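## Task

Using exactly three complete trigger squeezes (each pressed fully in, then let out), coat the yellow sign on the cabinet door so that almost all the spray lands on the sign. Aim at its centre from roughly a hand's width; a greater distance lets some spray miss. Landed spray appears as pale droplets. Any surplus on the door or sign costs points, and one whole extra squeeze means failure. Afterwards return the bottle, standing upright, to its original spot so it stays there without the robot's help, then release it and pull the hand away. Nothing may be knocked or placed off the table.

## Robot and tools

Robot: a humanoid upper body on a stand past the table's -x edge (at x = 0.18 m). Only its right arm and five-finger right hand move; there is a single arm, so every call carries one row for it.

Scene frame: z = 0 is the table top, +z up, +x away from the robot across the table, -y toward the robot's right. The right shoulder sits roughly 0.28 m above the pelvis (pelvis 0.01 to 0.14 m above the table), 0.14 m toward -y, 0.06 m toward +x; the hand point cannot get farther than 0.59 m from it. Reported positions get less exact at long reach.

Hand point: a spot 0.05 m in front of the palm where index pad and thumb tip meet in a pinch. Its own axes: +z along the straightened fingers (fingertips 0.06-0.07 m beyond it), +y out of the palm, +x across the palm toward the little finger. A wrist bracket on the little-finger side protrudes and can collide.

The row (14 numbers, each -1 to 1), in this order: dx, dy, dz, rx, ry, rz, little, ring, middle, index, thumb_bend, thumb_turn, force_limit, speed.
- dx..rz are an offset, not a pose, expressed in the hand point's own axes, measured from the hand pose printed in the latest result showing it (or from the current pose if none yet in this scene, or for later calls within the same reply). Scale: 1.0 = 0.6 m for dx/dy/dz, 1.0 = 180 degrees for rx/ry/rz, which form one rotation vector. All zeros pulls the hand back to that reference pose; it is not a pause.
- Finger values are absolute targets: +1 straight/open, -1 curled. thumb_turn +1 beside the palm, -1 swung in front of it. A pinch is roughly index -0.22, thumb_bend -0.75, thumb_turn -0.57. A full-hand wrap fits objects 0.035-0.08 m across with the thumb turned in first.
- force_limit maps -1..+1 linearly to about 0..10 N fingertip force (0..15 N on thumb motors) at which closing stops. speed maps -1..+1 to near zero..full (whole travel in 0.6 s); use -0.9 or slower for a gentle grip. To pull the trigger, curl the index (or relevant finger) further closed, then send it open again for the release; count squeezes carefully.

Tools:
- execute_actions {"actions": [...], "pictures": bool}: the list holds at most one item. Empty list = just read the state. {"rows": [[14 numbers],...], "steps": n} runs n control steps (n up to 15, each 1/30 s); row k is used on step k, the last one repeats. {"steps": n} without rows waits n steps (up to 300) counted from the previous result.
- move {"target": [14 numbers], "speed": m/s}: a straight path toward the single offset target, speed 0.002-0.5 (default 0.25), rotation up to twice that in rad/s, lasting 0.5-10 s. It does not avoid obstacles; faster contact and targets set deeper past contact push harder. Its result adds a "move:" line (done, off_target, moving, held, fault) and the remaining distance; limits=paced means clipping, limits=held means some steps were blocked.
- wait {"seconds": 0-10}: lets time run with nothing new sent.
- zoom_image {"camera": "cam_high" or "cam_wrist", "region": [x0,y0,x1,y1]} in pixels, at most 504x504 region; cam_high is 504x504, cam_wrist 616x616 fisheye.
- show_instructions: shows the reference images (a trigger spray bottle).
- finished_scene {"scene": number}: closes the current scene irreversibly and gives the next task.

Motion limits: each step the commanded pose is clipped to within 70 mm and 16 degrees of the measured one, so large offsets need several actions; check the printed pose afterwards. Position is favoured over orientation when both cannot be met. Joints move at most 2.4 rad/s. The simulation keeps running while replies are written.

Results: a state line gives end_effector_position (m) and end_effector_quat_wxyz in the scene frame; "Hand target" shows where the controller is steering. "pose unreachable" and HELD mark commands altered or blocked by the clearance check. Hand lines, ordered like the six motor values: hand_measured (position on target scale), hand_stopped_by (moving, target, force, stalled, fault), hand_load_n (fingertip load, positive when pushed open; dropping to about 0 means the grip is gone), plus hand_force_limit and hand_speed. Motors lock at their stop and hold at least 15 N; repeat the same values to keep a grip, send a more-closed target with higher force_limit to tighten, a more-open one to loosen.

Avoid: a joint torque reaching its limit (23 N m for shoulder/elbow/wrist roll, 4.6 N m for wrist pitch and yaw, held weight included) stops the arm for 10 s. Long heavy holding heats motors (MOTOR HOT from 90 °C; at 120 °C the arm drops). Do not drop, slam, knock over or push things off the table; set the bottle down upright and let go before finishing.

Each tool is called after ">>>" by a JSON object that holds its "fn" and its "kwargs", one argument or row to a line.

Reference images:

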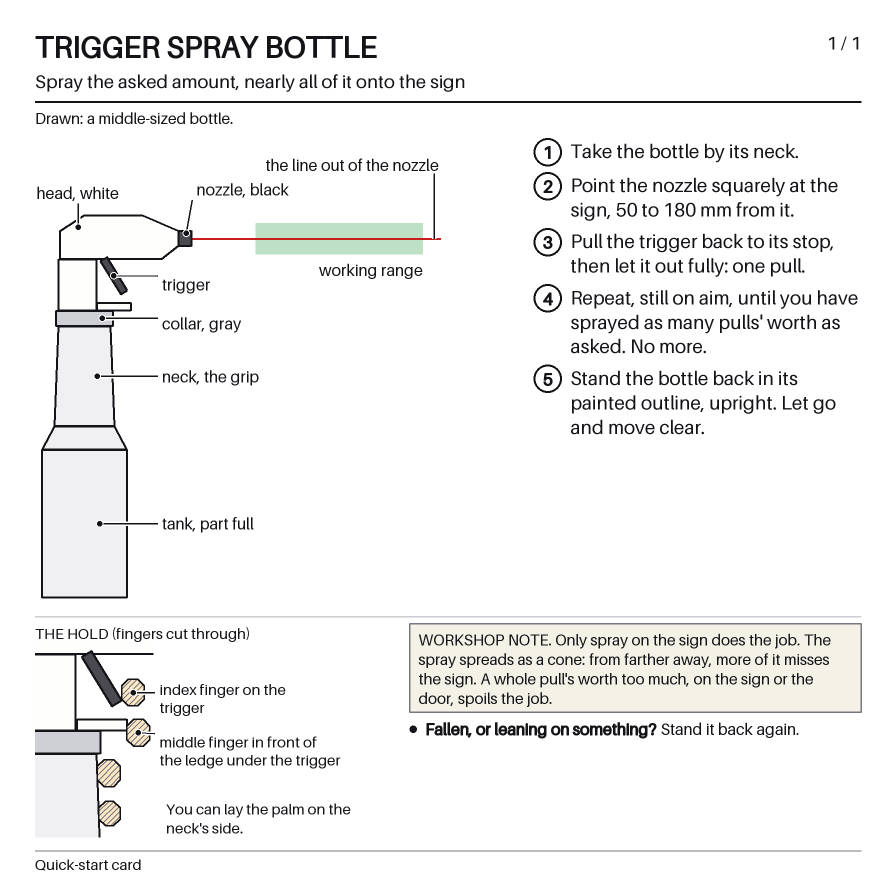

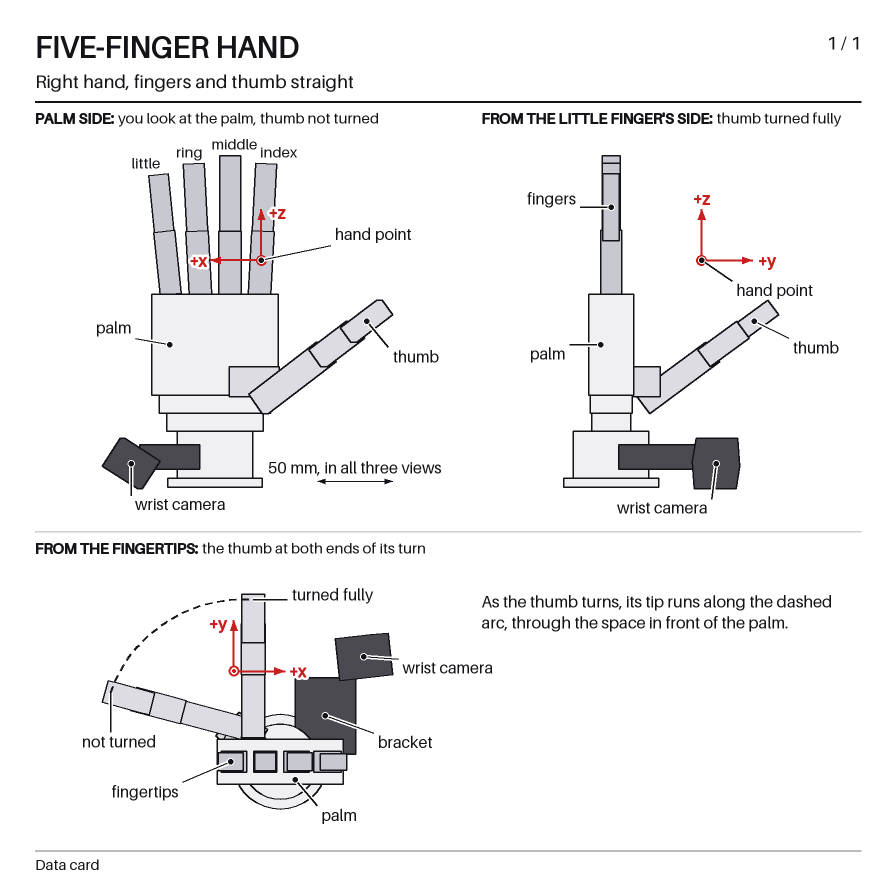

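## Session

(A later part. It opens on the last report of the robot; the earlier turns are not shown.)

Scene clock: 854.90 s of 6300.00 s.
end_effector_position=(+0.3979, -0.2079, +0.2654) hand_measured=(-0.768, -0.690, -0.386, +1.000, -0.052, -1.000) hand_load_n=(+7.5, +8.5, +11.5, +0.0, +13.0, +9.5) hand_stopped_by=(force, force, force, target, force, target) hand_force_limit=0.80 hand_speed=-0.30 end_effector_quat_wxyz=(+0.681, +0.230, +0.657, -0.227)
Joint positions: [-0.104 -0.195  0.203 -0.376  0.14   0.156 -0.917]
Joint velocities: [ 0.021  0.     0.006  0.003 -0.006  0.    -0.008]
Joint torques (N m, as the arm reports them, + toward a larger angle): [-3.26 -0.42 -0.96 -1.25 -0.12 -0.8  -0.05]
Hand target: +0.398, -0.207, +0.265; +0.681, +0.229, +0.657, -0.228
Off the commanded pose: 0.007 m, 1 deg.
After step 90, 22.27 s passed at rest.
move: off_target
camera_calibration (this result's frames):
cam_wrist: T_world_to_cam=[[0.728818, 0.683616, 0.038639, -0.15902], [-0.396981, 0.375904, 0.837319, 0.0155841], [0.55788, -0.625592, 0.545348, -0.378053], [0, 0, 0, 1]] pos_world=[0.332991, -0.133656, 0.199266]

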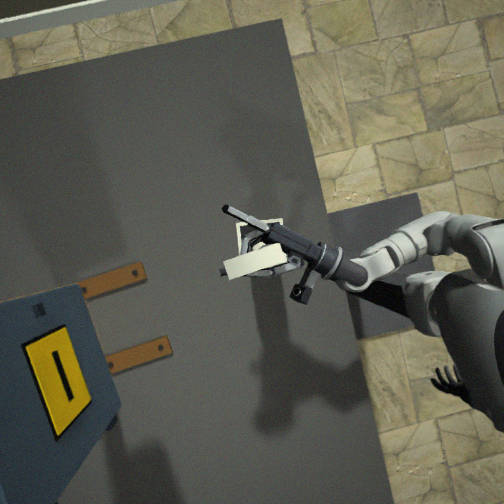

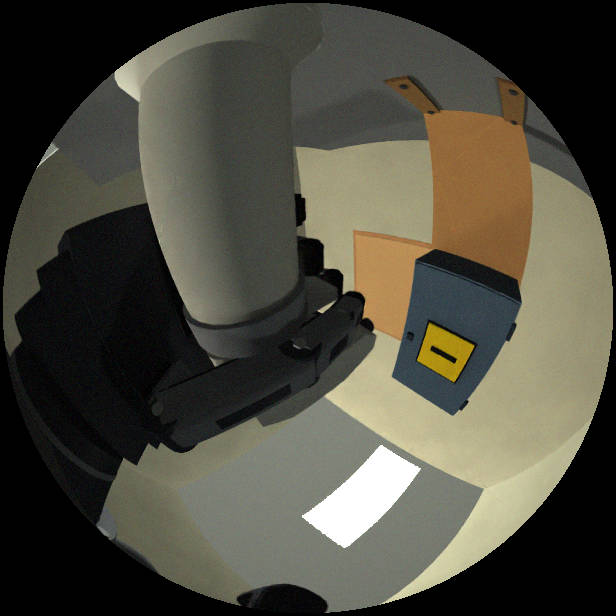

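The turn worked: the nozzle points forward again and the finger loads haven't changed, so nothing slipped. Now I'll lower the bottle back onto its outline.

>>> {"fn": "move", "kwargs": {
  "target": [0.047, 0, 0, 0, 0, 0, -1, -1, -1, 1, -1, -1, 0.8, -0.3],
  "speed": 0.03
}}

Scene clock: 863.17 s of 6300.00 s.
end_effector_position=(+0.3990, -0.2090, +0.2417) hand_measured=(-0.768, -0.690, -0.386, +1.000, -0.052, -1.000) hand_load_n=(+6.0, +8.0, +11.5, +0.0, +13.0, +10.0) hand_stopped_by=(force, force, force, target, force, target) hand_force_limit=0.80 hand_speed=-0.30 end_effector_quat_wxyz=(+0.685, +0.231, +0.652, -0.227)
Joint positions: [-0.109 -0.19   0.22  -0.18   0.125 -0.046 -0.909]
Joint velocities: [-0.002  0.     0.006 -0.011  0.    -0.006  0.   ]
Joint torques (N m, as the arm reports them, + toward a larger angle): [-2.43 -0.13 -0.8  -0.32  0.34 -0.53  0.12]
Hand target: +0.399, -0.207, +0.237; +0.681, +0.230, +0.657, -0.226
Off the commanded pose: 0.005 m, 1 deg.
After step 90, 4.10 s passed at rest.
move: off_target
camera_calibration (this result's frames):
cam_wrist: T_world_to_cam=[[0.729881, 0.682041, 0.04577, -0.160696], [-0.406319, 0.379026, 0.831411, 0.0420961], [0.549708, -0.625428, 0.55377, -0.365195], [0, 0, 0, 1]] pos_world=[0.335144, -0.134758, 0.17459]

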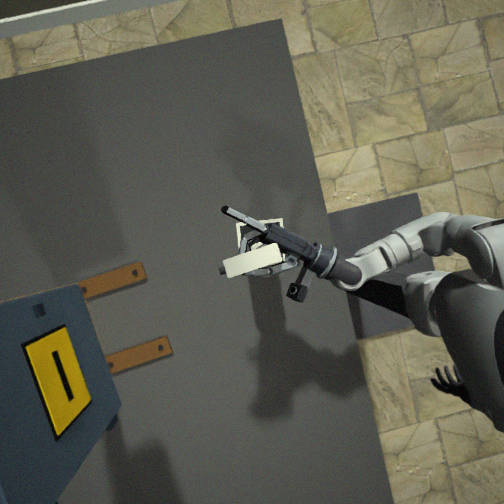

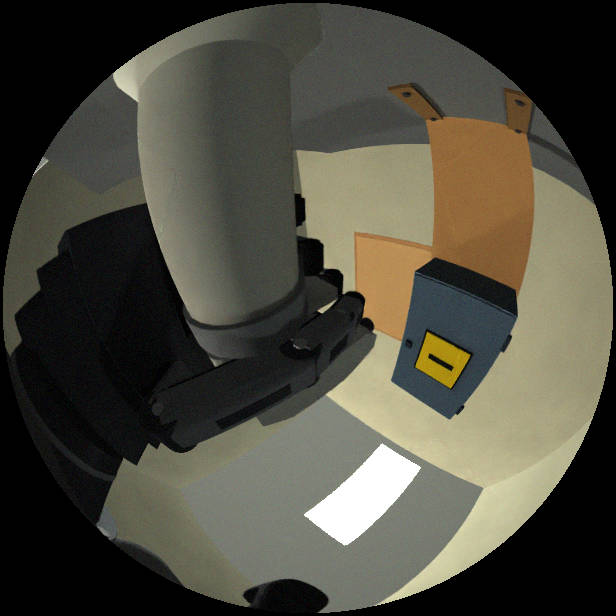

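>>> {"fn": "execute_actions", "kwargs": {
  "actions": []
}}

Scene clock: 883.87 s of 6300.00 s.
end_effector_position=(+0.3990, -0.2090, +0.2417) hand_measured=(-0.768, -0.690, -0.386, +1.000, -0.052, -1.000) hand_load_n=(+6.0, +8.0, +11.5, +0.0, +13.0, +10.0) hand_stopped_by=(force, force, force, target, force, target) hand_force_limit=0.80 hand_speed=-0.30 end_effector_quat_wxyz=(+0.685, +0.231, +0.652, -0.227)
Joint positions: [-0.109 -0.19   0.221 -0.18   0.125 -0.046 -0.909]
Joint velocities: [-0.012  0.005  0.005 -0.012  0.011  0.     0.   ]
Joint torques (N m, as the arm reports them, + toward a larger angle): [-2.41 -0.14 -0.66 -0.37  0.21 -0.52  0.13]
Hand target: +0.399, -0.207, +0.237; +0.681, +0.230, +0.657, -0.226
Off the commanded pose: 0.005 m, 1 deg.
Steps of this call (steps 1 to 90: nothing new was sent; then 17.70 s passed at rest). Readings (end_effector_position | what the end effector reports):
1: (+0.3990, -0.2090, +0.2417) | hand_measured=(-0.768, -0.690, -0.386, +1.000, -0.052, -1.000) hand_load_n=(+6.0, +8.0, +11.5, +0.0, +13.0, +10.0) hand_stopped_by=(force, force, force, target, force, target) hand_force_limit=0.80 hand_speed=-0.30
2: (+0.3990, -0.2090, +0.2417) | hand_measured=(-0.768, -0.690, -0.386, +1.000, -0.052, -1.000) hand_load_n=(+6.0, +8.0, +11.5, +0.0, +13.0, +10.0) hand_stopped_by=(force, force, force, target, force, target) hand_force_limit=0.80 hand_speed=-0.30
4: (+0.3990, -0.2090, +0.2417) | hand_measured=(-0.768, -0.690, -0.386, +1.000, -0.052, -1.000) hand_load_n=(+6.0, +8.0, +11.5, +0.0, +13.0, +10.0) hand_stopped_by=(force, force, force, target, force, target) hand_force_limit=0.80 hand_speed=-0.30
8: (+0.3990, -0.2090, +0.2417) | hand_measured=(-0.768, -0.690, -0.386, +1.000, -0.052, -1.000) hand_load_n=(+6.0, +8.0, +11.5, +0.0, +13.0, +10.0) hand_stopped_by=(force, force, force, target, force, target) hand_force_limit=0.80 hand_speed=-0.30
90: the state above
camera_calibration (this result's frames):
cam_wrist: T_world_to_cam=[[0.729847, 0.682077, 0.0457514, -0.160682], [-0.406401, 0.379101, 0.831337, 0.0421507], [0.549692, -0.625342, 0.553883, -0.365184], [0, 0, 0, 1]] pos_world=[0.335142, -0.134747, 0.174579]

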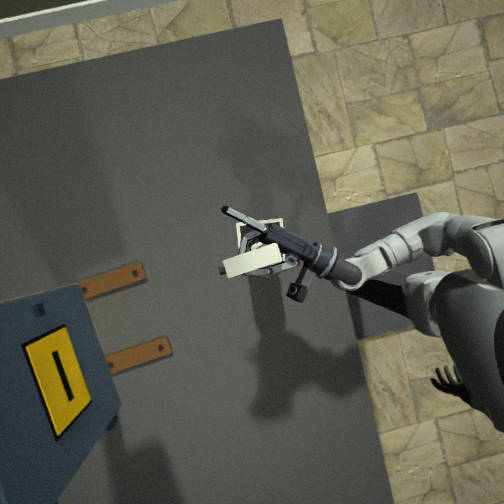

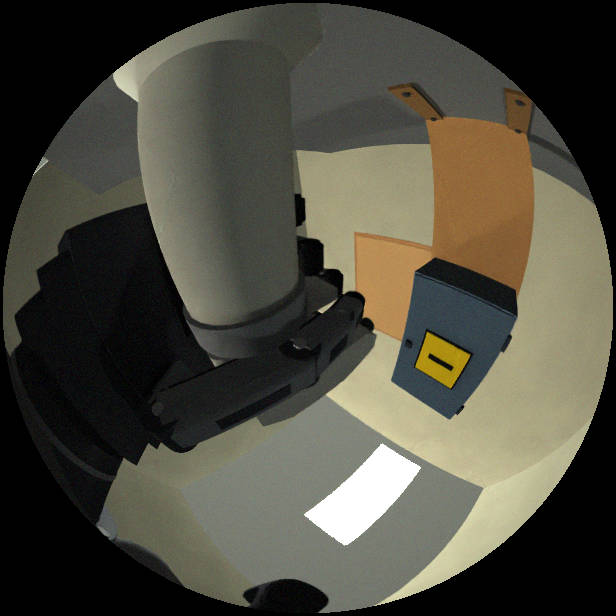

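>>> {"fn": "execute_actions", "kwargs": {
  "actions": [
    {"rows": [[0,0,0,0,0,0,1,1,1,1,1,-1,0.8,0.0]], "steps": 15}
  ],
  "pictures": false
}}

Scene clock: 886.57 s of 6300.00 s.
end_effector_position=(+0.3990, -0.2090, +0.2419) hand_measured=(-0.106, -0.030, +0.272, +1.000, +0.358, -1.000) hand_load_n=(+0.0, +0.0, +0.0, +0.0, +0.0, +0.0) hand_stopped_by=(moving, moving, moving, target, moving, target) hand_force_limit=0.80 hand_speed=0.00 end_effector_quat_wxyz=(+0.685, +0.231, +0.652, -0.227)
Joint positions: [-0.109 -0.19   0.221 -0.18   0.125 -0.046 -0.909]
Joint velocities: [ 0.     0.002 -0.012 -0.011  0.     0.     0.   ]
Joint torques (N m, as the arm reports them, + toward a larger angle): [-2.54 -0.32 -1.06 -0.82  0.21 -0.58  0.04]
Hand target: +0.399, -0.209, +0.242; +0.685, +0.231, +0.652, -0.227
Off the commanded pose: 0.000 m, 0 deg.
Steps of this call (steps 1 to 66: nothing new was sent; steps 67 to 81: all 15 steps of this action). Readings (end_effector_position | what the end effector reports):
67: (+0.3990, -0.2090, +0.2417) | hand_measured=(-0.768, -0.690, -0.386, +1.000, -0.052, -1.000) hand_load_n=(+6.0, +8.0, +11.5, +0.0, +13.0, +10.0) hand_stopped_by=(moving, moving, moving, target, moving, target) hand_force_limit=0.80 hand_speed=0.00
68: (+0.3990, -0.2090, +0.2417) | hand_measured=(-0.768, -0.690, -0.386, +1.000, -0.052, -1.000) hand_load_n=(+6.0, +8.0, +11.5, +0.0, +13.0, +10.0) hand_stopped_by=(moving, moving, moving, target, moving, target) hand_force_limit=0.80 hand_speed=0.00
70: (+0.3990, -0.2090, +0.2419) | hand_measured=(-0.718, -0.640, -0.338, +1.000, -0.026, -1.000) hand_load_n=(+0.0, +0.0, +2.0, +0.0, +3.0, +2.5) hand_stopped_by=(moving, moving, moving, target, moving, target) hand_force_limit=0.80 hand_speed=0.00
74: (+0.3990, -0.2090, +0.2419) | hand_measured=(-0.496, -0.420, -0.116, +1.000, +0.112, -1.000) hand_load_n=(+0.0, +0.0, +0.0, +0.0, +0.0, +0.0) hand_stopped_by=(moving, moving, moving, target, moving, target) hand_force_limit=0.80 hand_speed=0.00
81: the state above

>>> {"fn": "wait", "kwargs": {
  "seconds": 1
}}

Scene clock: 889.10 s of 6300.00 s.
end_effector_position=(+0.3991, -0.2089, +0.2419) hand_measured=(+1.000, +1.000, +1.000, +1.000, +1.000, -1.000) hand_load_n=(+0.0, +0.0, +0.0, +0.0, +0.0, +0.0) hand_stopped_by=(target, target, target, target, target, target) hand_force_limit=0.80 hand_speed=0.00 end_effector_quat_wxyz=(+0.685, +0.231, +0.652, -0.227)
Joint positions: [-0.109 -0.19   0.221 -0.18   0.125 -0.046 -0.909]
Joint velocities: [-0.012  0.005 -0.009 -0.003 -0.005  0.     0.   ]
Joint torques (N m, as the arm reports them, + toward a larger angle): [-2.54 -0.32 -1.07 -0.9   0.06 -0.58  0.02]
Hand target: +0.399, -0.209, +0.242; +0.685, +0.231, +0.652, -0.227
Off the commanded pose: 0.000 m, 0 deg.
Steps of this call (steps 1 to 76: nothing new was sent). Readings (end_effector_position | what the end effector reports):
1: (+0.3990, -0.2090, +0.2419) | hand_measured=(-0.052, +0.026, +0.328, +1.000, +0.392, -1.000) hand_load_n=(+0.0, +0.0, +0.0, +0.0, +0.0, +0.0) hand_stopped_by=(moving, moving, moving, target, moving, target) hand_force_limit=0.80 hand_speed=0.00
2: (+0.3990, -0.2090, +0.2419) | hand_measured=(+0.004, +0.082, +0.384, +1.000, +0.428, -1.000) hand_load_n=(+0.0, +0.0, +0.0, +0.0, +0.0, +0.0) hand_stopped_by=(moving, moving, moving, target, moving, target) hand_force_limit=0.80 hand_speed=0.00
4: (+0.3990, -0.2089, +0.2419) | hand_measured=(+0.116, +0.192, +0.494, +1.000, +0.498, -1.000) hand_load_n=(+0.0, +0.0, +0.0, +0.0, +0.0, +0.0) hand_stopped_by=(moving, moving, moving, target, moving, target) hand_force_limit=0.80 hand_speed=0.00
8: (+0.3990, -0.2089, +0.2419) | hand_measured=(+0.338, +0.416, +0.718, +1.000, +0.638, -1.000) hand_load_n=(+0.0, +0.0, +0.0, +0.0, +0.0, +0.0) hand_stopped_by=(moving, moving, moving, target, moving, target) hand_force_limit=0.80 hand_speed=0.00
76: the state above
camera_calibration (this result's frames):
cam_wrist: T_world_to_cam=[[0.729465, 0.682466, 0.0460462, -0.160627], [-0.407062, 0.379023, 0.831049, 0.0422827], [0.54971, -0.624965, 0.55429, -0.365255], [0, 0, 0, 1]] pos_world=[0.335168, -0.134675, 0.174714]

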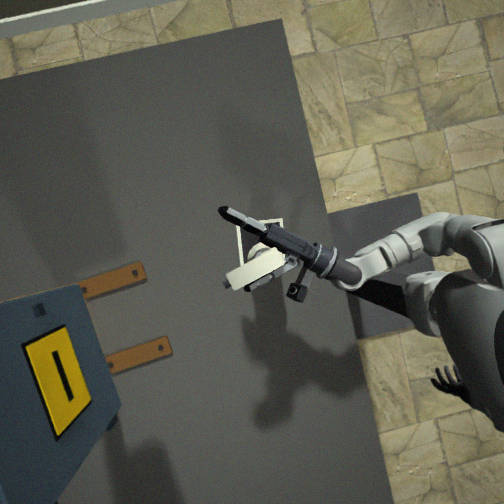

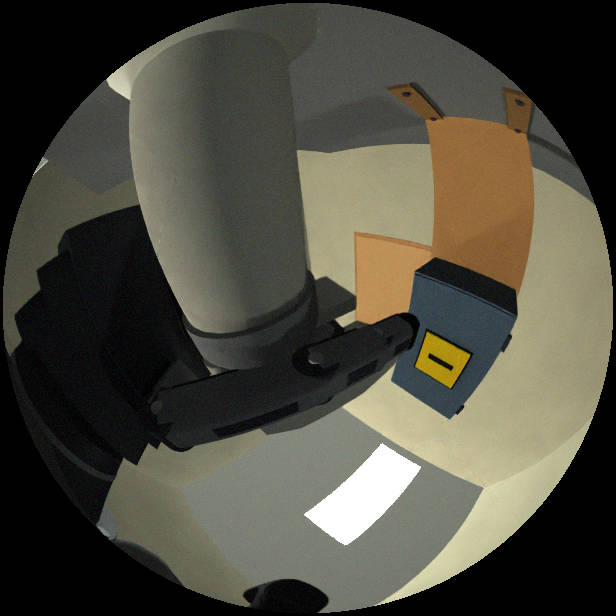

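>>> {"fn": "zoom_image", "kwargs": {
  "camera": "cam_high",
  "region": [170, 170, 350, 350]
}}

Region (170, 170, 350, 350) of cam_high's 504x504 image, scaled by 2.800, with more detail than that image has.

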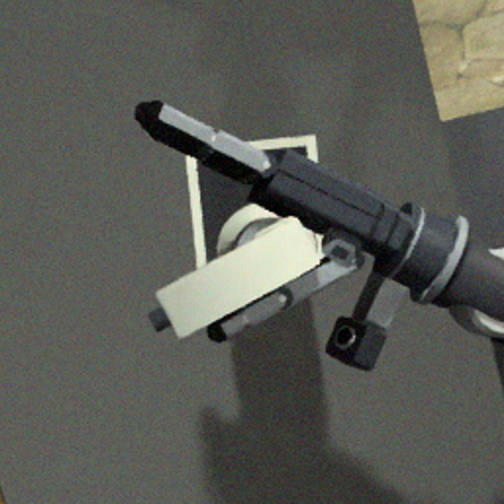

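>>> {"fn": "move", "kwargs": {
  "target": [0,0,-0.183,0,0,0,1,1,1,1,1,-1,0.8,0.0],
  "speed": 0.08
}}

Scene clock: 904.57 s of 6300.00 s.
end_effector_position=(+0.3435, -0.1620, +0.2374) hand_measured=(+1.000, +1.000, +1.000, +1.000, +1.000, -1.000) hand_load_n=(+0.0, +0.0, +0.0, +0.0, +0.0, +0.0) hand_stopped_by=(target, target, target, target, target, target) hand_force_limit=0.80 hand_speed=0.00 end_effector_quat_wxyz=(+0.684, +0.231, +0.655, -0.221)
Joint positions: [ 0.129 -0.105  0.442 -0.319 -0.075 -0.108 -1.043]
Joint velocities: [-0.015  0.    -0.009 -0.002 -0.008  0.     0.   ]
Joint torques (N m, as the arm reports them, + toward a larger angle): [-1.28  0.29 -0.81 -0.82  0.16 -0.49  0.02]
Hand target: +0.344, -0.163, +0.238; +0.685, +0.231, +0.654, -0.222
Off the commanded pose: 0.037 m, 1 deg.
After step 90, 10.83 s passed at rest.
move: held; limits=held; held on 19 of 49 steps, including the last
pose unreachable: on one or more control steps of this call an arm could not follow its commanded pose, so it was not sent that pose on those steps. On the call's last step it was still not sent that pose. It may still have moved: this result reports where it is.
cause: the commanded pose would bring a part of the arm (just beyond joint 4 (elbow)) too close to the robot's own body.
camera_calibration (this result's frames):
cam_wrist: T_world_to_cam=[[0.723784, 0.688198, 0.0501951, -0.149949], [-0.407667, 0.367787, 0.835787, 0.00286705], [0.556726, -0.625393, 0.546754, -0.303604], [0, 0, 0, 1]] pos_world=[0.278724, -0.0877314, 0.171127]

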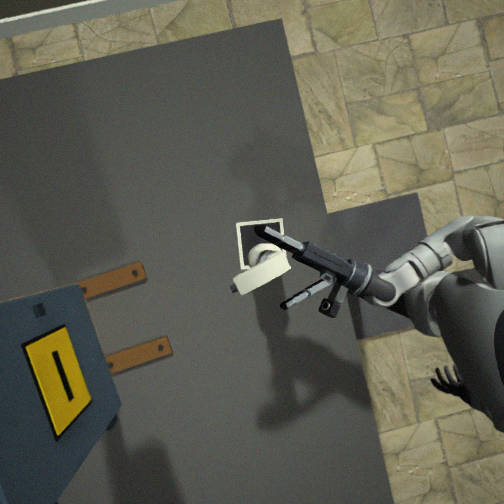

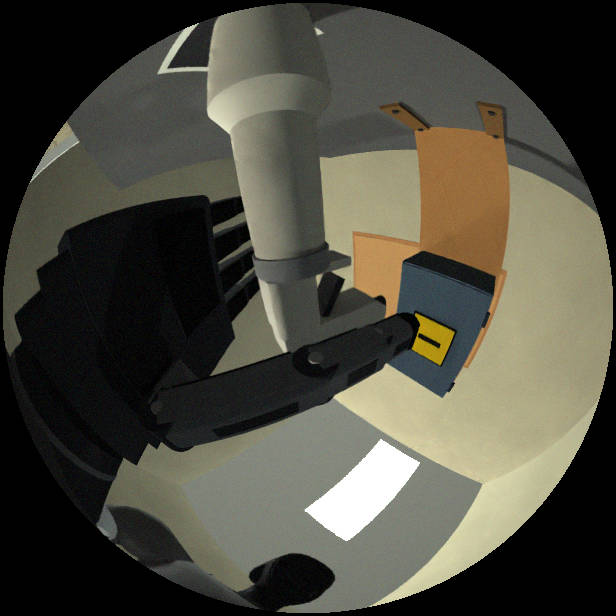

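>>> {"fn": "zoom_image", "kwargs": {
  "camera": "cam_high",
  "region": [170, 170, 350, 350]
}}

Region (170, 170, 350, 350) of cam_high's 504x504 image, scaled by 2.800, with more detail than that image has.

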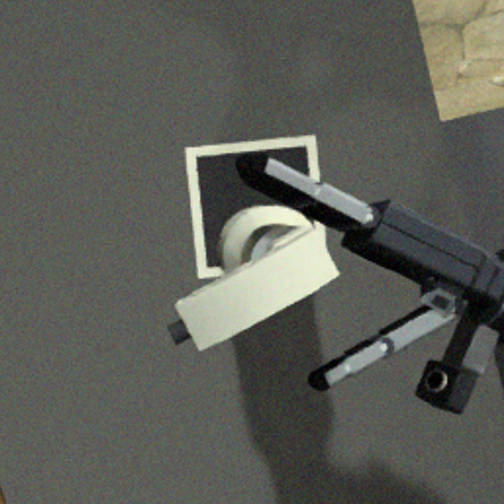

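>>> {"fn": "move", "kwargs": {
  "target": [0.009,-0.116,-0.046,0,0,0,1,1,1,1,1,-1,0.8,0.0],
  "speed": 0.08
}}

Scene clock: 945.70 s of 6300.00 s.
end_effector_position=(+0.2789, -0.1968, +0.2257) hand_measured=(+1.000, +1.000, +1.000, +1.000, +1.000, -1.000) hand_load_n=(+0.0, +0.0, +0.0, +0.0, +0.0, +0.0) hand_stopped_by=(target, target, target, target, target, target) hand_force_limit=0.80 hand_speed=0.00 end_effector_quat_wxyz=(+0.681, +0.234, +0.660, -0.217)
Joint positions: [ 0.441 -0.273  0.423 -0.353 -0.017 -0.426 -1.012]
Joint velocities: [-0.002  0.012 -0.005  0.003  0.003 -0.002  0.001]
Joint torques (N m, as the arm reports them, + toward a larger angle): [ 0.71 -0.45 -1.07 -0.55  0.33 -0.59  0.16]
Hand target: +0.279, -0.197, +0.225; +0.681, +0.234, +0.660, -0.216
Off the commanded pose: 0.005 m, 1 deg.
After step 90, 36.87 s passed at rest.
move: off_target
camera_calibration (this result's frames):
cam_wrist: T_world_to_cam=[[0.721705, 0.690078, 0.0541762, -0.0786364], [-0.402851, 0.355086, 0.843579, -0.00644512], [0.562898, -0.63064, 0.534266, -0.28297], [0, 0, 0, 1]] pos_world=[0.213439, -0.121898, 0.160878]

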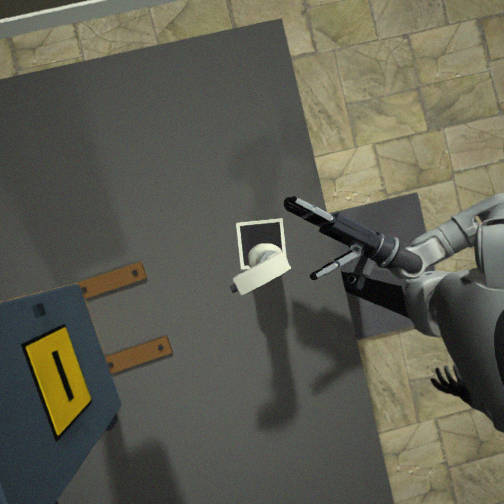

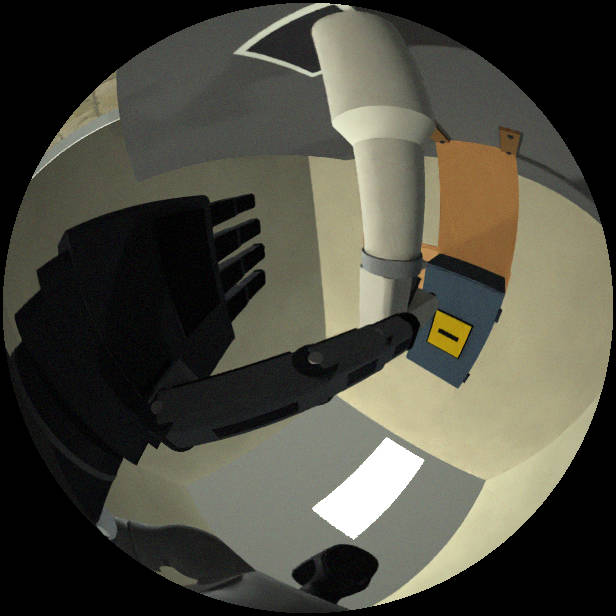

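>>> {"fn": "move", "kwargs": {
  "target": [-0.012,0,0,-0.278,0,0,1,1,1,1,1,-1,0.8,0.0],
  "speed": 0.1
}}

Scene clock: 953.10 s of 6300.00 s.
end_effector_position=(+0.2745, -0.1999, +0.2270) hand_measured=(+1.000, +1.000, +1.000, +1.000, +1.000, -1.000) hand_load_n=(+0.0, +0.0, +0.0, +0.0, +0.0, +0.0) hand_stopped_by=(target, target, target, target, target, target) hand_force_limit=0.80 hand_speed=0.00 end_effector_quat_wxyz=(+0.708, -0.074, +0.698, +0.081)
Joint positions: [ 0.356 -0.995  0.384  0.089  0.939 -0.973  0.184]
Joint velocities: [0.003 0.009 0.    0.008 0.012 0.    0.006]
Joint torques (N m, as the arm reports them, + toward a larger angle): [ 0.03 -2.12 -2.72  0.37  0.73 -0.75  0.11]
Hand target: +0.275, -0.201, +0.227; +0.708, -0.073, +0.697, +0.080
Off the commanded pose: 0.008 m, 1 deg.
move: off_target
camera_calibration (this result's frames):
cam_wrist: T_world_to_cam=[[-0.0592626, 0.997827, 0.0288042, 0.208223], [-0.531754, -0.0559758, 0.845047, -0.0553702], [0.844823, 0.0347629, 0.533916, -0.227472], [0, 0, 0, 1]] pos_world=[0.17507, -0.202962, 0.162243]

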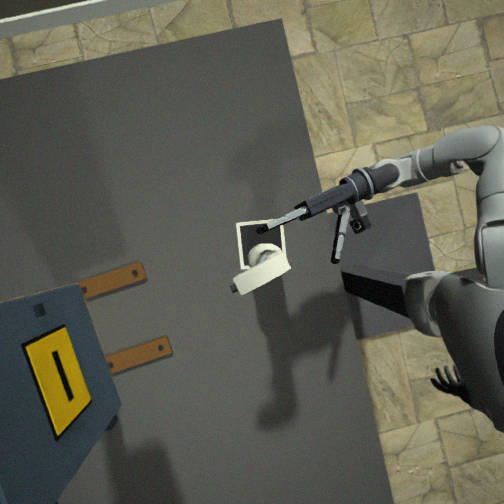

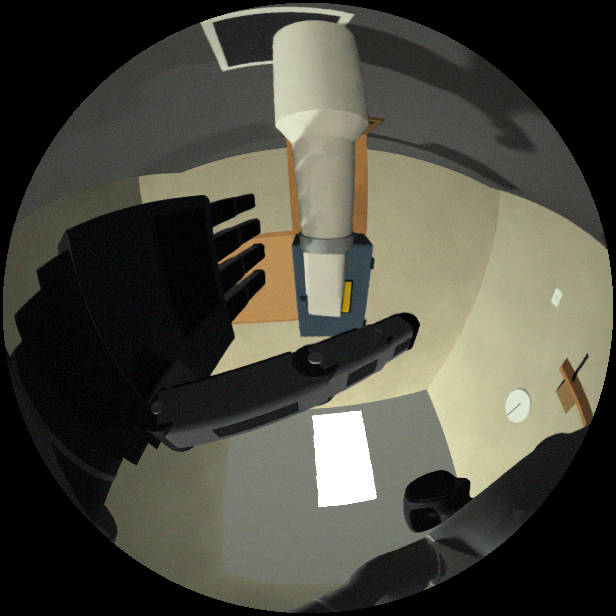

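>>> {"fn": "zoom_image", "kwargs": {
  "camera": "cam_wrist",
  "region": [170, 100, 470, 400]
}}

Region (170, 100, 470, 400) of cam_wrist's 616x616 image, scaled by 1.680, with more detail than that image has.

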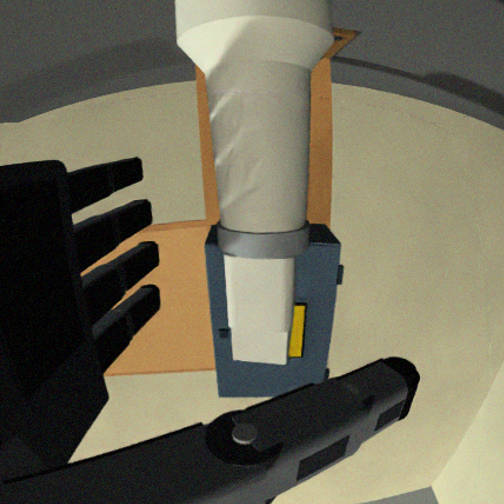

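>>> {"fn": "move", "kwargs": {
  "target": [-0.010,0.038,0,0,0,0,1,1,1,1,1,-1,0.8,0.0],
  "speed": 0.08
}}

Scene clock: 1015.13 s of 6300.00 s.
end_effector_position=(+0.2701, -0.1783, +0.2339) hand_measured=(+1.000, +1.000, +1.000, +1.000, +1.000, -1.000) hand_load_n=(+0.0, +0.0, +0.0, +0.0, +0.0, +0.0) hand_stopped_by=(target, target, target, target, target, target) hand_force_limit=0.80 hand_speed=0.00 end_effector_quat_wxyz=(+0.710, -0.074, +0.696, +0.079)
Joint positions: [ 0.405 -0.995  0.384 -0.04   0.789 -0.941  0.017]
Joint velocities: [-0.005  0.002 -0.014  0.002 -0.005  0.    -0.009]
Joint torques (N m, as the arm reports them, + toward a larger angle): [ 0.43 -1.87 -2.37 -0.15  0.36 -0.69 -0.14]
Hand target: +0.269, -0.177, +0.233; +0.708, -0.075, +0.697, +0.080
Off the commanded pose: 0.001 m, 0 deg.
After step 90, 58.30 s passed at rest.
move: done
camera_calibration (this result's frames):
cam_wrist: T_world_to_cam=[[-0.0579819, 0.997951, 0.0270456, 0.186369], [-0.535953, -0.0539726, 0.842521, -0.0602914], [0.842254, 0.0343557, 0.537985, -0.228517], [0, 0, 0, 1]] pos_world=[0.170962, -0.181391, 0.168695]

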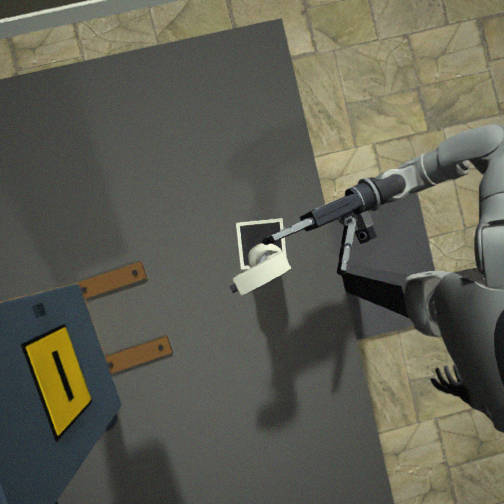

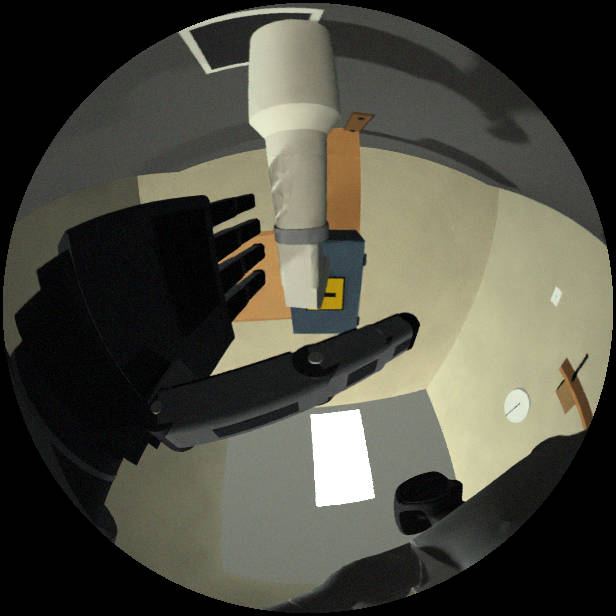

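>>> {"fn": "move", "kwargs": {
  "target": [0,0,0.15,0,0,0,1,1,1,1,1,-1,0.8,0.0],
  "speed": 0.05
}}

Scene clock: 1020.53 s of 6300.00 s.
end_effector_position=(+0.3581, -0.1628, +0.2399) hand_measured=(+1.000, +1.000, +1.000, +1.000, +1.000, -1.000) hand_load_n=(+0.0, +0.0, +0.0, +0.0, +0.0, +0.0) hand_stopped_by=(target, target, target, target, target, target) hand_force_limit=0.80 hand_speed=0.00 end_effector_quat_wxyz=(+0.712, -0.081, +0.694, +0.070)
Joint positions: [ 0.001 -0.951  0.41   0.001  0.815 -0.598 -0.048]
Joint velocities: [-0.006  0.017 -0.003 -0.009 -0.011  0.002  0.   ]
Joint torques (N m, as the arm reports them, + toward a larger angle): [-1.97 -2.01 -2.82  0.02  0.69 -0.68 -0.08]
Hand target: +0.359, -0.164, +0.239; +0.711, -0.078, +0.695, +0.070
Off the commanded pose: 0.006 m, 1 deg.
After step 90, 0.30 s passed at rest.
move: off_target
camera_calibration (this result's frames):
cam_wrist: T_world_to_cam=[[-0.0546166, 0.998494, 0.0050782, 0.179943], [-0.544308, -0.034036, 0.838195, -0.0100822], [0.837106, 0.0430152, 0.545347, -0.304896], [0, 0, 0, 1]] pos_world=[0.25957, -0.166901, 0.173811]

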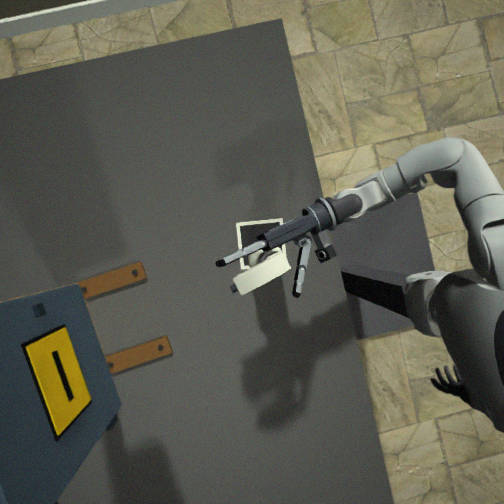

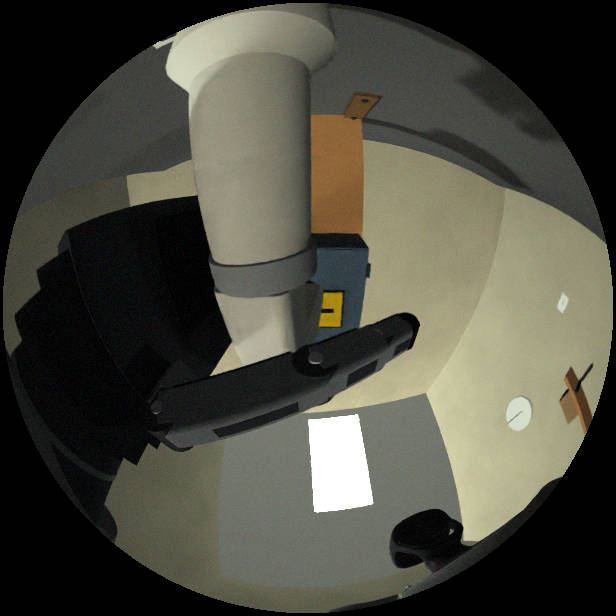

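>>> {"fn": "zoom_image", "kwargs": {
  "camera": "cam_high",
  "region": [180, 180, 360, 360]
}}

Region (180, 180, 360, 360) of cam_high's 504x504 image, scaled by 2.800, with more detail than that image has.

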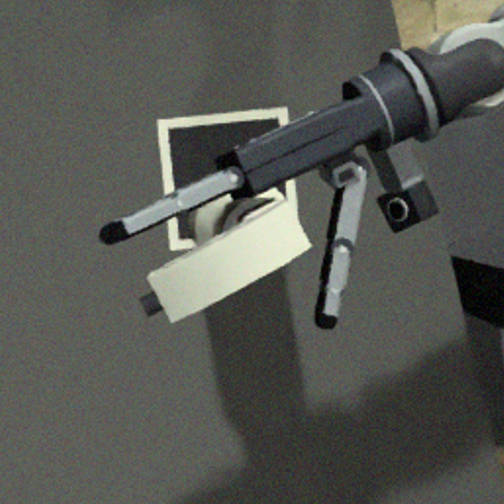

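>>> {"fn": "move", "kwargs": {
  "target": [0.012,0,0.033,0,0,0,1,1,1,1,1,-1,0.8,0.0],
  "speed": 0.03
}}

Scene clock: 1030.57 s of 6300.00 s.
end_effector_position=(+0.3779, -0.1604, +0.2357) hand_measured=(+1.000, +1.000, +1.000, +1.000, +1.000, -1.000) hand_load_n=(+0.0, +0.0, +0.0, +0.0, +0.0, +0.0) hand_stopped_by=(target, target, target, target, target, target) hand_force_limit=0.80 hand_speed=0.00 end_effector_quat_wxyz=(+0.714, -0.080, +0.692, +0.068)
Joint positions: [-0.111 -0.902  0.437  0.093  0.815 -0.566 -0.029]
Joint velocities: [ 0.003  0.011  0.005 -0.003 -0.002  0.     0.   ]
Joint torques (N m, as the arm reports them, + toward a larger angle): [-2.72 -2.12 -2.7  -0.07  0.48 -0.69  0.01]
Hand target: +0.378, -0.160, +0.234; +0.713, -0.082, +0.693, +0.068
Off the commanded pose: 0.003 m, 0 deg.
After step 90, 6.07 s passed at rest.
move: done
camera_calibration (this result's frames):
cam_wrist: T_world_to_cam=[[-0.0508755, 0.998698, 0.00383706, 0.177559], [-0.548437, -0.0311489, 0.835611, 0.00699729], [0.834643, 0.0404077, 0.549308, -0.31969], [0, 0, 0, 1]] pos_world=[0.279698, -0.164192, 0.16908]

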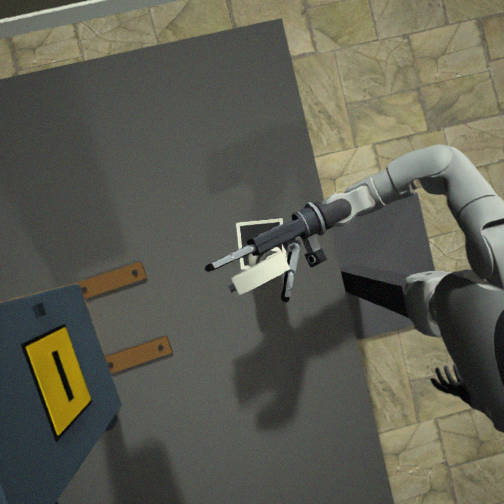

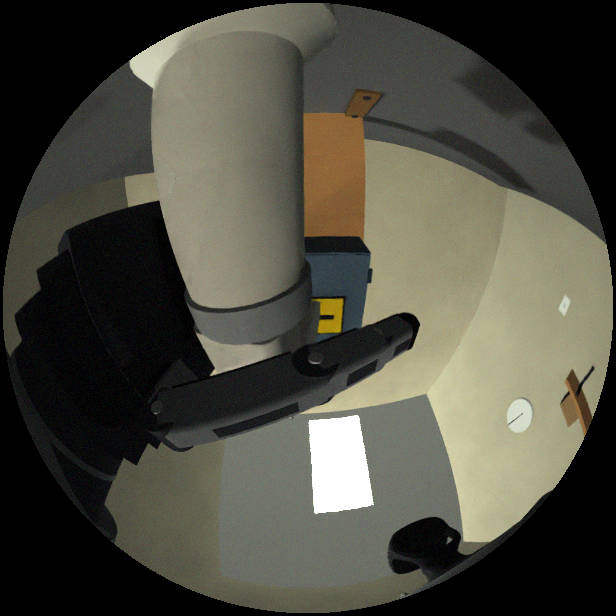

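>>> {"fn": "execute_actions", "kwargs": {
  "actions": [
    {"rows": [[0.006,0,0,0,0,0,1,1,1,1,1,-1,0.8,0.0]], "steps": 15}
  ],
  "pictures": false
}}

Scene clock: 1036.87 s of 6300.00 s.
end_effector_position=(+0.3781, -0.1612, +0.2323) hand_measured=(+1.000, +1.000, +1.000, +1.000, +1.000, -1.000) hand_load_n=(+0.0, +0.0, +0.0, +0.0, +0.0, +0.0) hand_stopped_by=(target, target, target, target, target, target) hand_force_limit=0.80 hand_speed=0.00 end_effector_quat_wxyz=(+0.714, -0.078, +0.693, +0.069)
Joint positions: [-0.115 -0.888  0.44   0.115  0.814 -0.576 -0.019]
Joint velocities: [-0.005  0.006 -0.018  0.003 -0.003  0.     0.   ]
Joint torques (N m, as the arm reports them, + toward a larger angle): [-2.65 -2.12 -2.9   0.02  0.49 -0.82  0.05]
Hand target: +0.378, -0.160, +0.232; +0.714, -0.080, +0.692, +0.068
Off the commanded pose: 0.001 m, 0 deg.
Steps of this call (steps 1 to 90: nothing new was sent; then 2.80 s passed at rest; steps 91 to 105: all 15 steps of this action). Readings (end_effector_position | what the end effector reports):
91: (+0.3779, -0.1603, +0.2355) | hand_measured=(+1.000, +1.000, +1.000, +1.000, +1.000, -1.000) hand_load_n=(+0.0, +0.0, +0.0, +0.0, +0.0, +0.0) hand_stopped_by=(target, target, target, target, target, target) hand_force_limit=0.80 hand_speed=0.00
92: (+0.3780, -0.1605, +0.2352) | hand_measured=(+1.000, +1.000, +1.000, +1.000, +1.000, -1.000) hand_load_n=(+0.0, +0.0, +0.0, +0.0, +0.0, +0.0) hand_stopped_by=(target, target, target, target, target, target) hand_force_limit=0.80 hand_speed=0.00
94: (+0.3785, -0.1614, +0.2337) | hand_measured=(+1.000, +1.000, +1.000, +1.000, +1.000, -1.000) hand_load_n=(+0.0, +0.0, +0.0, +0.0, +0.0, +0.0) hand_stopped_by=(target, target, target, target, target, target) hand_force_limit=0.80 hand_speed=0.00
98: (+0.3781, -0.1611, +0.2323) | hand_measured=(+1.000, +1.000, +1.000, +1.000, +1.000, -1.000) hand_load_n=(+0.0, +0.0, +0.0, +0.0, +0.0, +0.0) hand_stopped_by=(target, target, target, target, target, target) hand_force_limit=0.80 hand_speed=0.00
105: the state above

>>> {"fn": "execute_actions", "kwargs": {
  "actions": [
    {"rows": [[0,0,0,0,0,0,-1,-1,-1,1,-1,-1,0.9,-0.3]], "steps": 15}
  ],
  "pictures": false
}}

>>> {"fn": "wait", "kwargs": {
  "seconds": 2
}}

Scene clock: 1040.77 s of 6300.00 s.
end_effector_position=(+0.3781, -0.1611, +0.2323) hand_measured=(+0.538, +0.538, +0.538, +1.000, +0.708, -1.000) hand_load_n=(+0.0, +0.0, +0.0, +0.0, +0.0, +0.0) hand_stopped_by=(moving, moving, moving, target, moving, target) hand_force_limit=0.90 hand_speed=-0.30 end_effector_quat_wxyz=(+0.714, -0.078, +0.693, +0.069)
Joint positions: [-0.115 -0.888  0.44   0.115  0.814 -0.576 -0.019]
Joint velocities: [ 0.006 -0.005 -0.014  0.003  0.002  0.     0.   ]
Joint torques (N m, as the arm reports them, + toward a larger angle): [-2.46 -2.21 -2.93 -0.08  0.59 -0.74 -0.04]
Hand target: +0.378, -0.161, +0.232; +0.714, -0.078, +0.693, +0.069
Off the commanded pose: 0.000 m, 0 deg.
Steps of this call (steps 1 to 90: nothing new was sent; then 0.40 s passed at rest; steps 91 to 105: all 15 steps of this action). Readings (end_effector_position | what the end effector reports):
91: (+0.3781, -0.1612, +0.2323) | hand_measured=(+1.000, +1.000, +1.000, +1.000, +1.000, -1.000) hand_load_n=(+0.0, +0.0, +0.0, +0.0, +0.0, +0.0) hand_stopped_by=(moving, moving, moving, target, moving, target) hand_force_limit=0.90 hand_speed=-0.30
92: (+0.3781, -0.1612, +0.2323) | hand_measured=(+1.000, +1.000, +1.000, +1.000, +1.000, -1.000) hand_load_n=(+0.0, +0.0, +0.0, +0.0, +0.0, +0.0) hand_stopped_by=(moving, moving, moving, target, moving, target) hand_force_limit=0.90 hand_speed=-0.30
94: (+0.3781, -0.1612, +0.2323) | hand_measured=(+0.964, +0.964, +0.964, +1.000, +0.978, -1.000) hand_load_n=(+0.0, +0.0, +0.0, +0.0, +0.0, +0.0) hand_stopped_by=(moving, moving, moving, target, moving, target) hand_force_limit=0.90 hand_speed=-0.30
98: (+0.3781, -0.1611, +0.2323) | hand_measured=(+0.810, +0.810, +0.810, +1.000, +0.880, -1.000) hand_load_n=(+0.0, +0.0, +0.0, +0.0, +0.0, +0.0) hand_stopped_by=(moving, moving, moving, target, moving, target) hand_force_limit=0.90 hand_speed=-0.30
105: the state above

Scene clock: 1042.77 s of 6300.00 s.
end_effector_position=(+0.3784, -0.1616, +0.2331) hand_measured=(-0.692, -0.612, -0.260, +1.000, -0.002, -1.000) hand_load_n=(+10.5, +10.0, +13.5, +0.0, +14.0, +13.0) hand_stopped_by=(force, force, force, target, force, target) hand_force_limit=0.90 hand_speed=-0.30 end_effector_quat_wxyz=(+0.714, -0.078, +0.692, +0.068)
Joint positions: [-0.115 -0.889  0.439  0.115  0.814 -0.577 -0.019]
Joint velocities: [0.008 0.    0.011 0.002 0.006 0.    0.   ]
Joint torques (N m, as the arm reports them, + toward a larger angle): [-2.47 -2.07 -2.78 -0.17  0.59 -0.73 -0.02]
Hand target: +0.378, -0.161, +0.232; +0.714, -0.078, +0.693, +0.069
Off the commanded pose: 0.001 m, 0 deg.
Steps of this call (steps 1 to 60: nothing new was sent). Readings (end_effector_position | what the end effector reports):
1: (+0.3781, -0.1611, +0.2323) | hand_measured=(+0.498, +0.498, +0.498, +1.000, +0.684, -1.000) hand_load_n=(+0.0, +0.0, +0.0, +0.0, +0.0, +0.0) hand_stopped_by=(moving, moving, moving, target, moving, target) hand_force_limit=0.90 hand_speed=-0.30
2: (+0.3781, -0.1611, +0.2323) | hand_measured=(+0.460, +0.460, +0.460, +1.000, +0.658, -1.000) hand_load_n=(+0.0, +0.0, +0.0, +0.0, +0.0, +0.0) hand_stopped_by=(moving, moving, moving, target, moving, target) hand_force_limit=0.90 hand_speed=-0.30
4: (+0.3781, -0.1611, +0.2323) | hand_measured=(+0.382, +0.382, +0.382, +1.000, +0.610, -1.000) hand_load_n=(+0.0, +0.0, +0.0, +0.0, +0.0, +0.0) hand_stopped_by=(moving, moving, moving, target, moving, target) hand_force_limit=0.90 hand_speed=-0.30
8: (+0.3781, -0.1611, +0.2323) | hand_measured=(+0.226, +0.226, +0.226, +1.000, +0.512, -1.000) hand_load_n=(+0.0, +0.0, +0.0, +0.0, +0.0, +0.0) hand_stopped_by=(moving, moving, moving, target, moving, target) hand_force_limit=0.90 hand_speed=-0.30
60: the state above
camera_calibration (this result's frames):
cam_wrist: T_world_to_cam=[[-0.047425, 0.998859, 0.0056856, 0.177131], [-0.548879, -0.0308151, 0.835334, 0.0096841], [0.834556, 0.036495, 0.549714, -0.319278], [0, 0, 0, 1]] pos_world=[0.280171, -0.164978, 0.166415]

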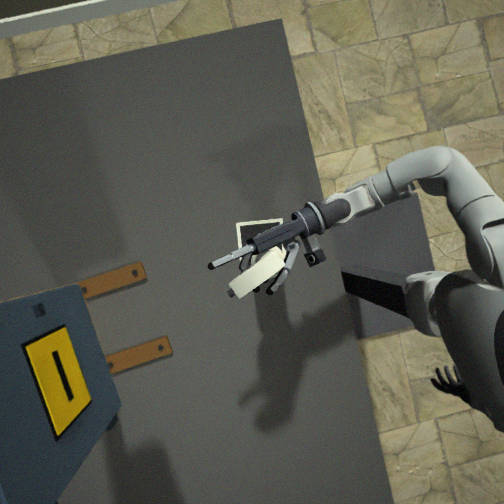

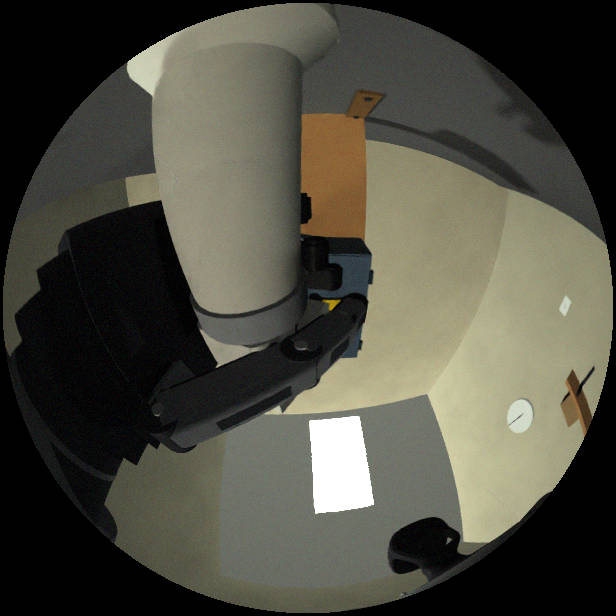

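>>> {"fn": "zoom_image", "kwargs": {
  "camera": "cam_high",
  "region": [180, 180, 360, 360]
}}

Region (180, 180, 360, 360) of cam_high's 504x504 image, scaled by 2.800, with more detail than that image has.

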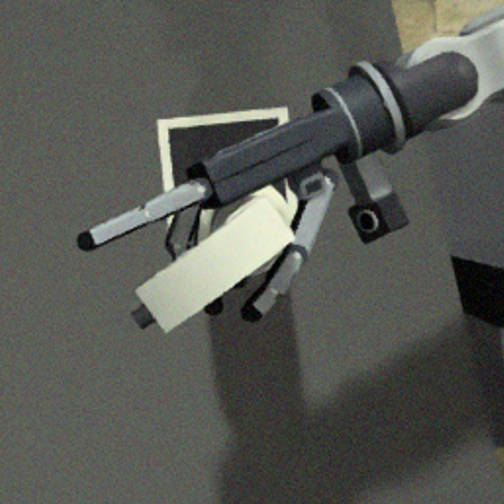

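>>> {"fn": "move", "kwargs": {
  "target": [-0.08,0,0,0,0,0,-1,-1,-1,1,-1,-1,0.9,-0.3],
  "speed": 0.08
}}

Scene clock: 1062.67 s of 6300.00 s.
end_effector_position=(+0.3753, -0.1619, +0.2799) hand_measured=(-0.692, -0.612, -0.260, +1.000, -0.002, -0.998) hand_load_n=(+10.0, +9.5, +13.5, +0.0, +13.5, +13.5) hand_stopped_by=(force, force, force, target, force, target) hand_force_limit=0.90 hand_speed=-0.30 end_effector_quat_wxyz=(+0.715, -0.079, +0.692, +0.066)
Joint positions: [-0.031 -1.093  0.358 -0.178  0.914 -0.46  -0.143]
Joint velocities: [-0.002 -0.009  0.    -0.011 -0.006  0.     0.   ]
Joint torques (N m, as the arm reports them, + toward a larger angle): [-2.87 -2.49 -4.04 -0.56  0.79 -1.01 -0.11]
Hand target: +0.375, -0.162, +0.280; +0.714, -0.077, +0.693, +0.066
Off the commanded pose: 0.002 m, 0 deg.
After step 90, 15.83 s passed at rest.
move: done
camera_calibration (this result's frames):
cam_wrist: T_world_to_cam=[[-0.0463701, 0.998922, 0.00194564, 0.177595], [-0.549799, -0.0271478, 0.834856, -0.0300494], [0.834009, 0.0376426, 0.550465, -0.342307], [0, 0, 0, 1]] pos_world=[0.277201, -0.165334, 0.213169]

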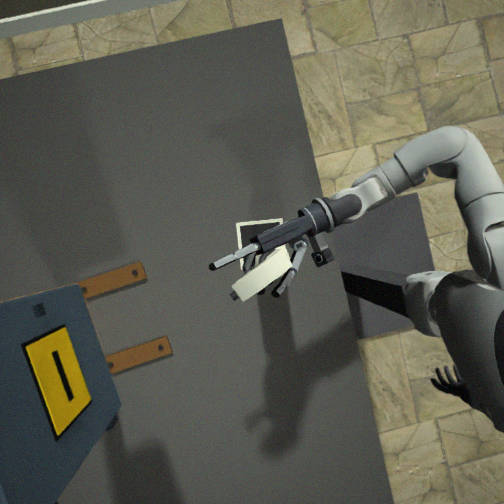

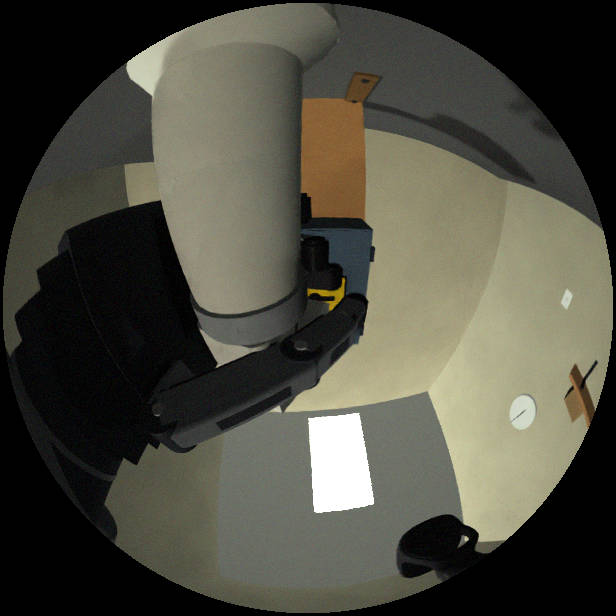

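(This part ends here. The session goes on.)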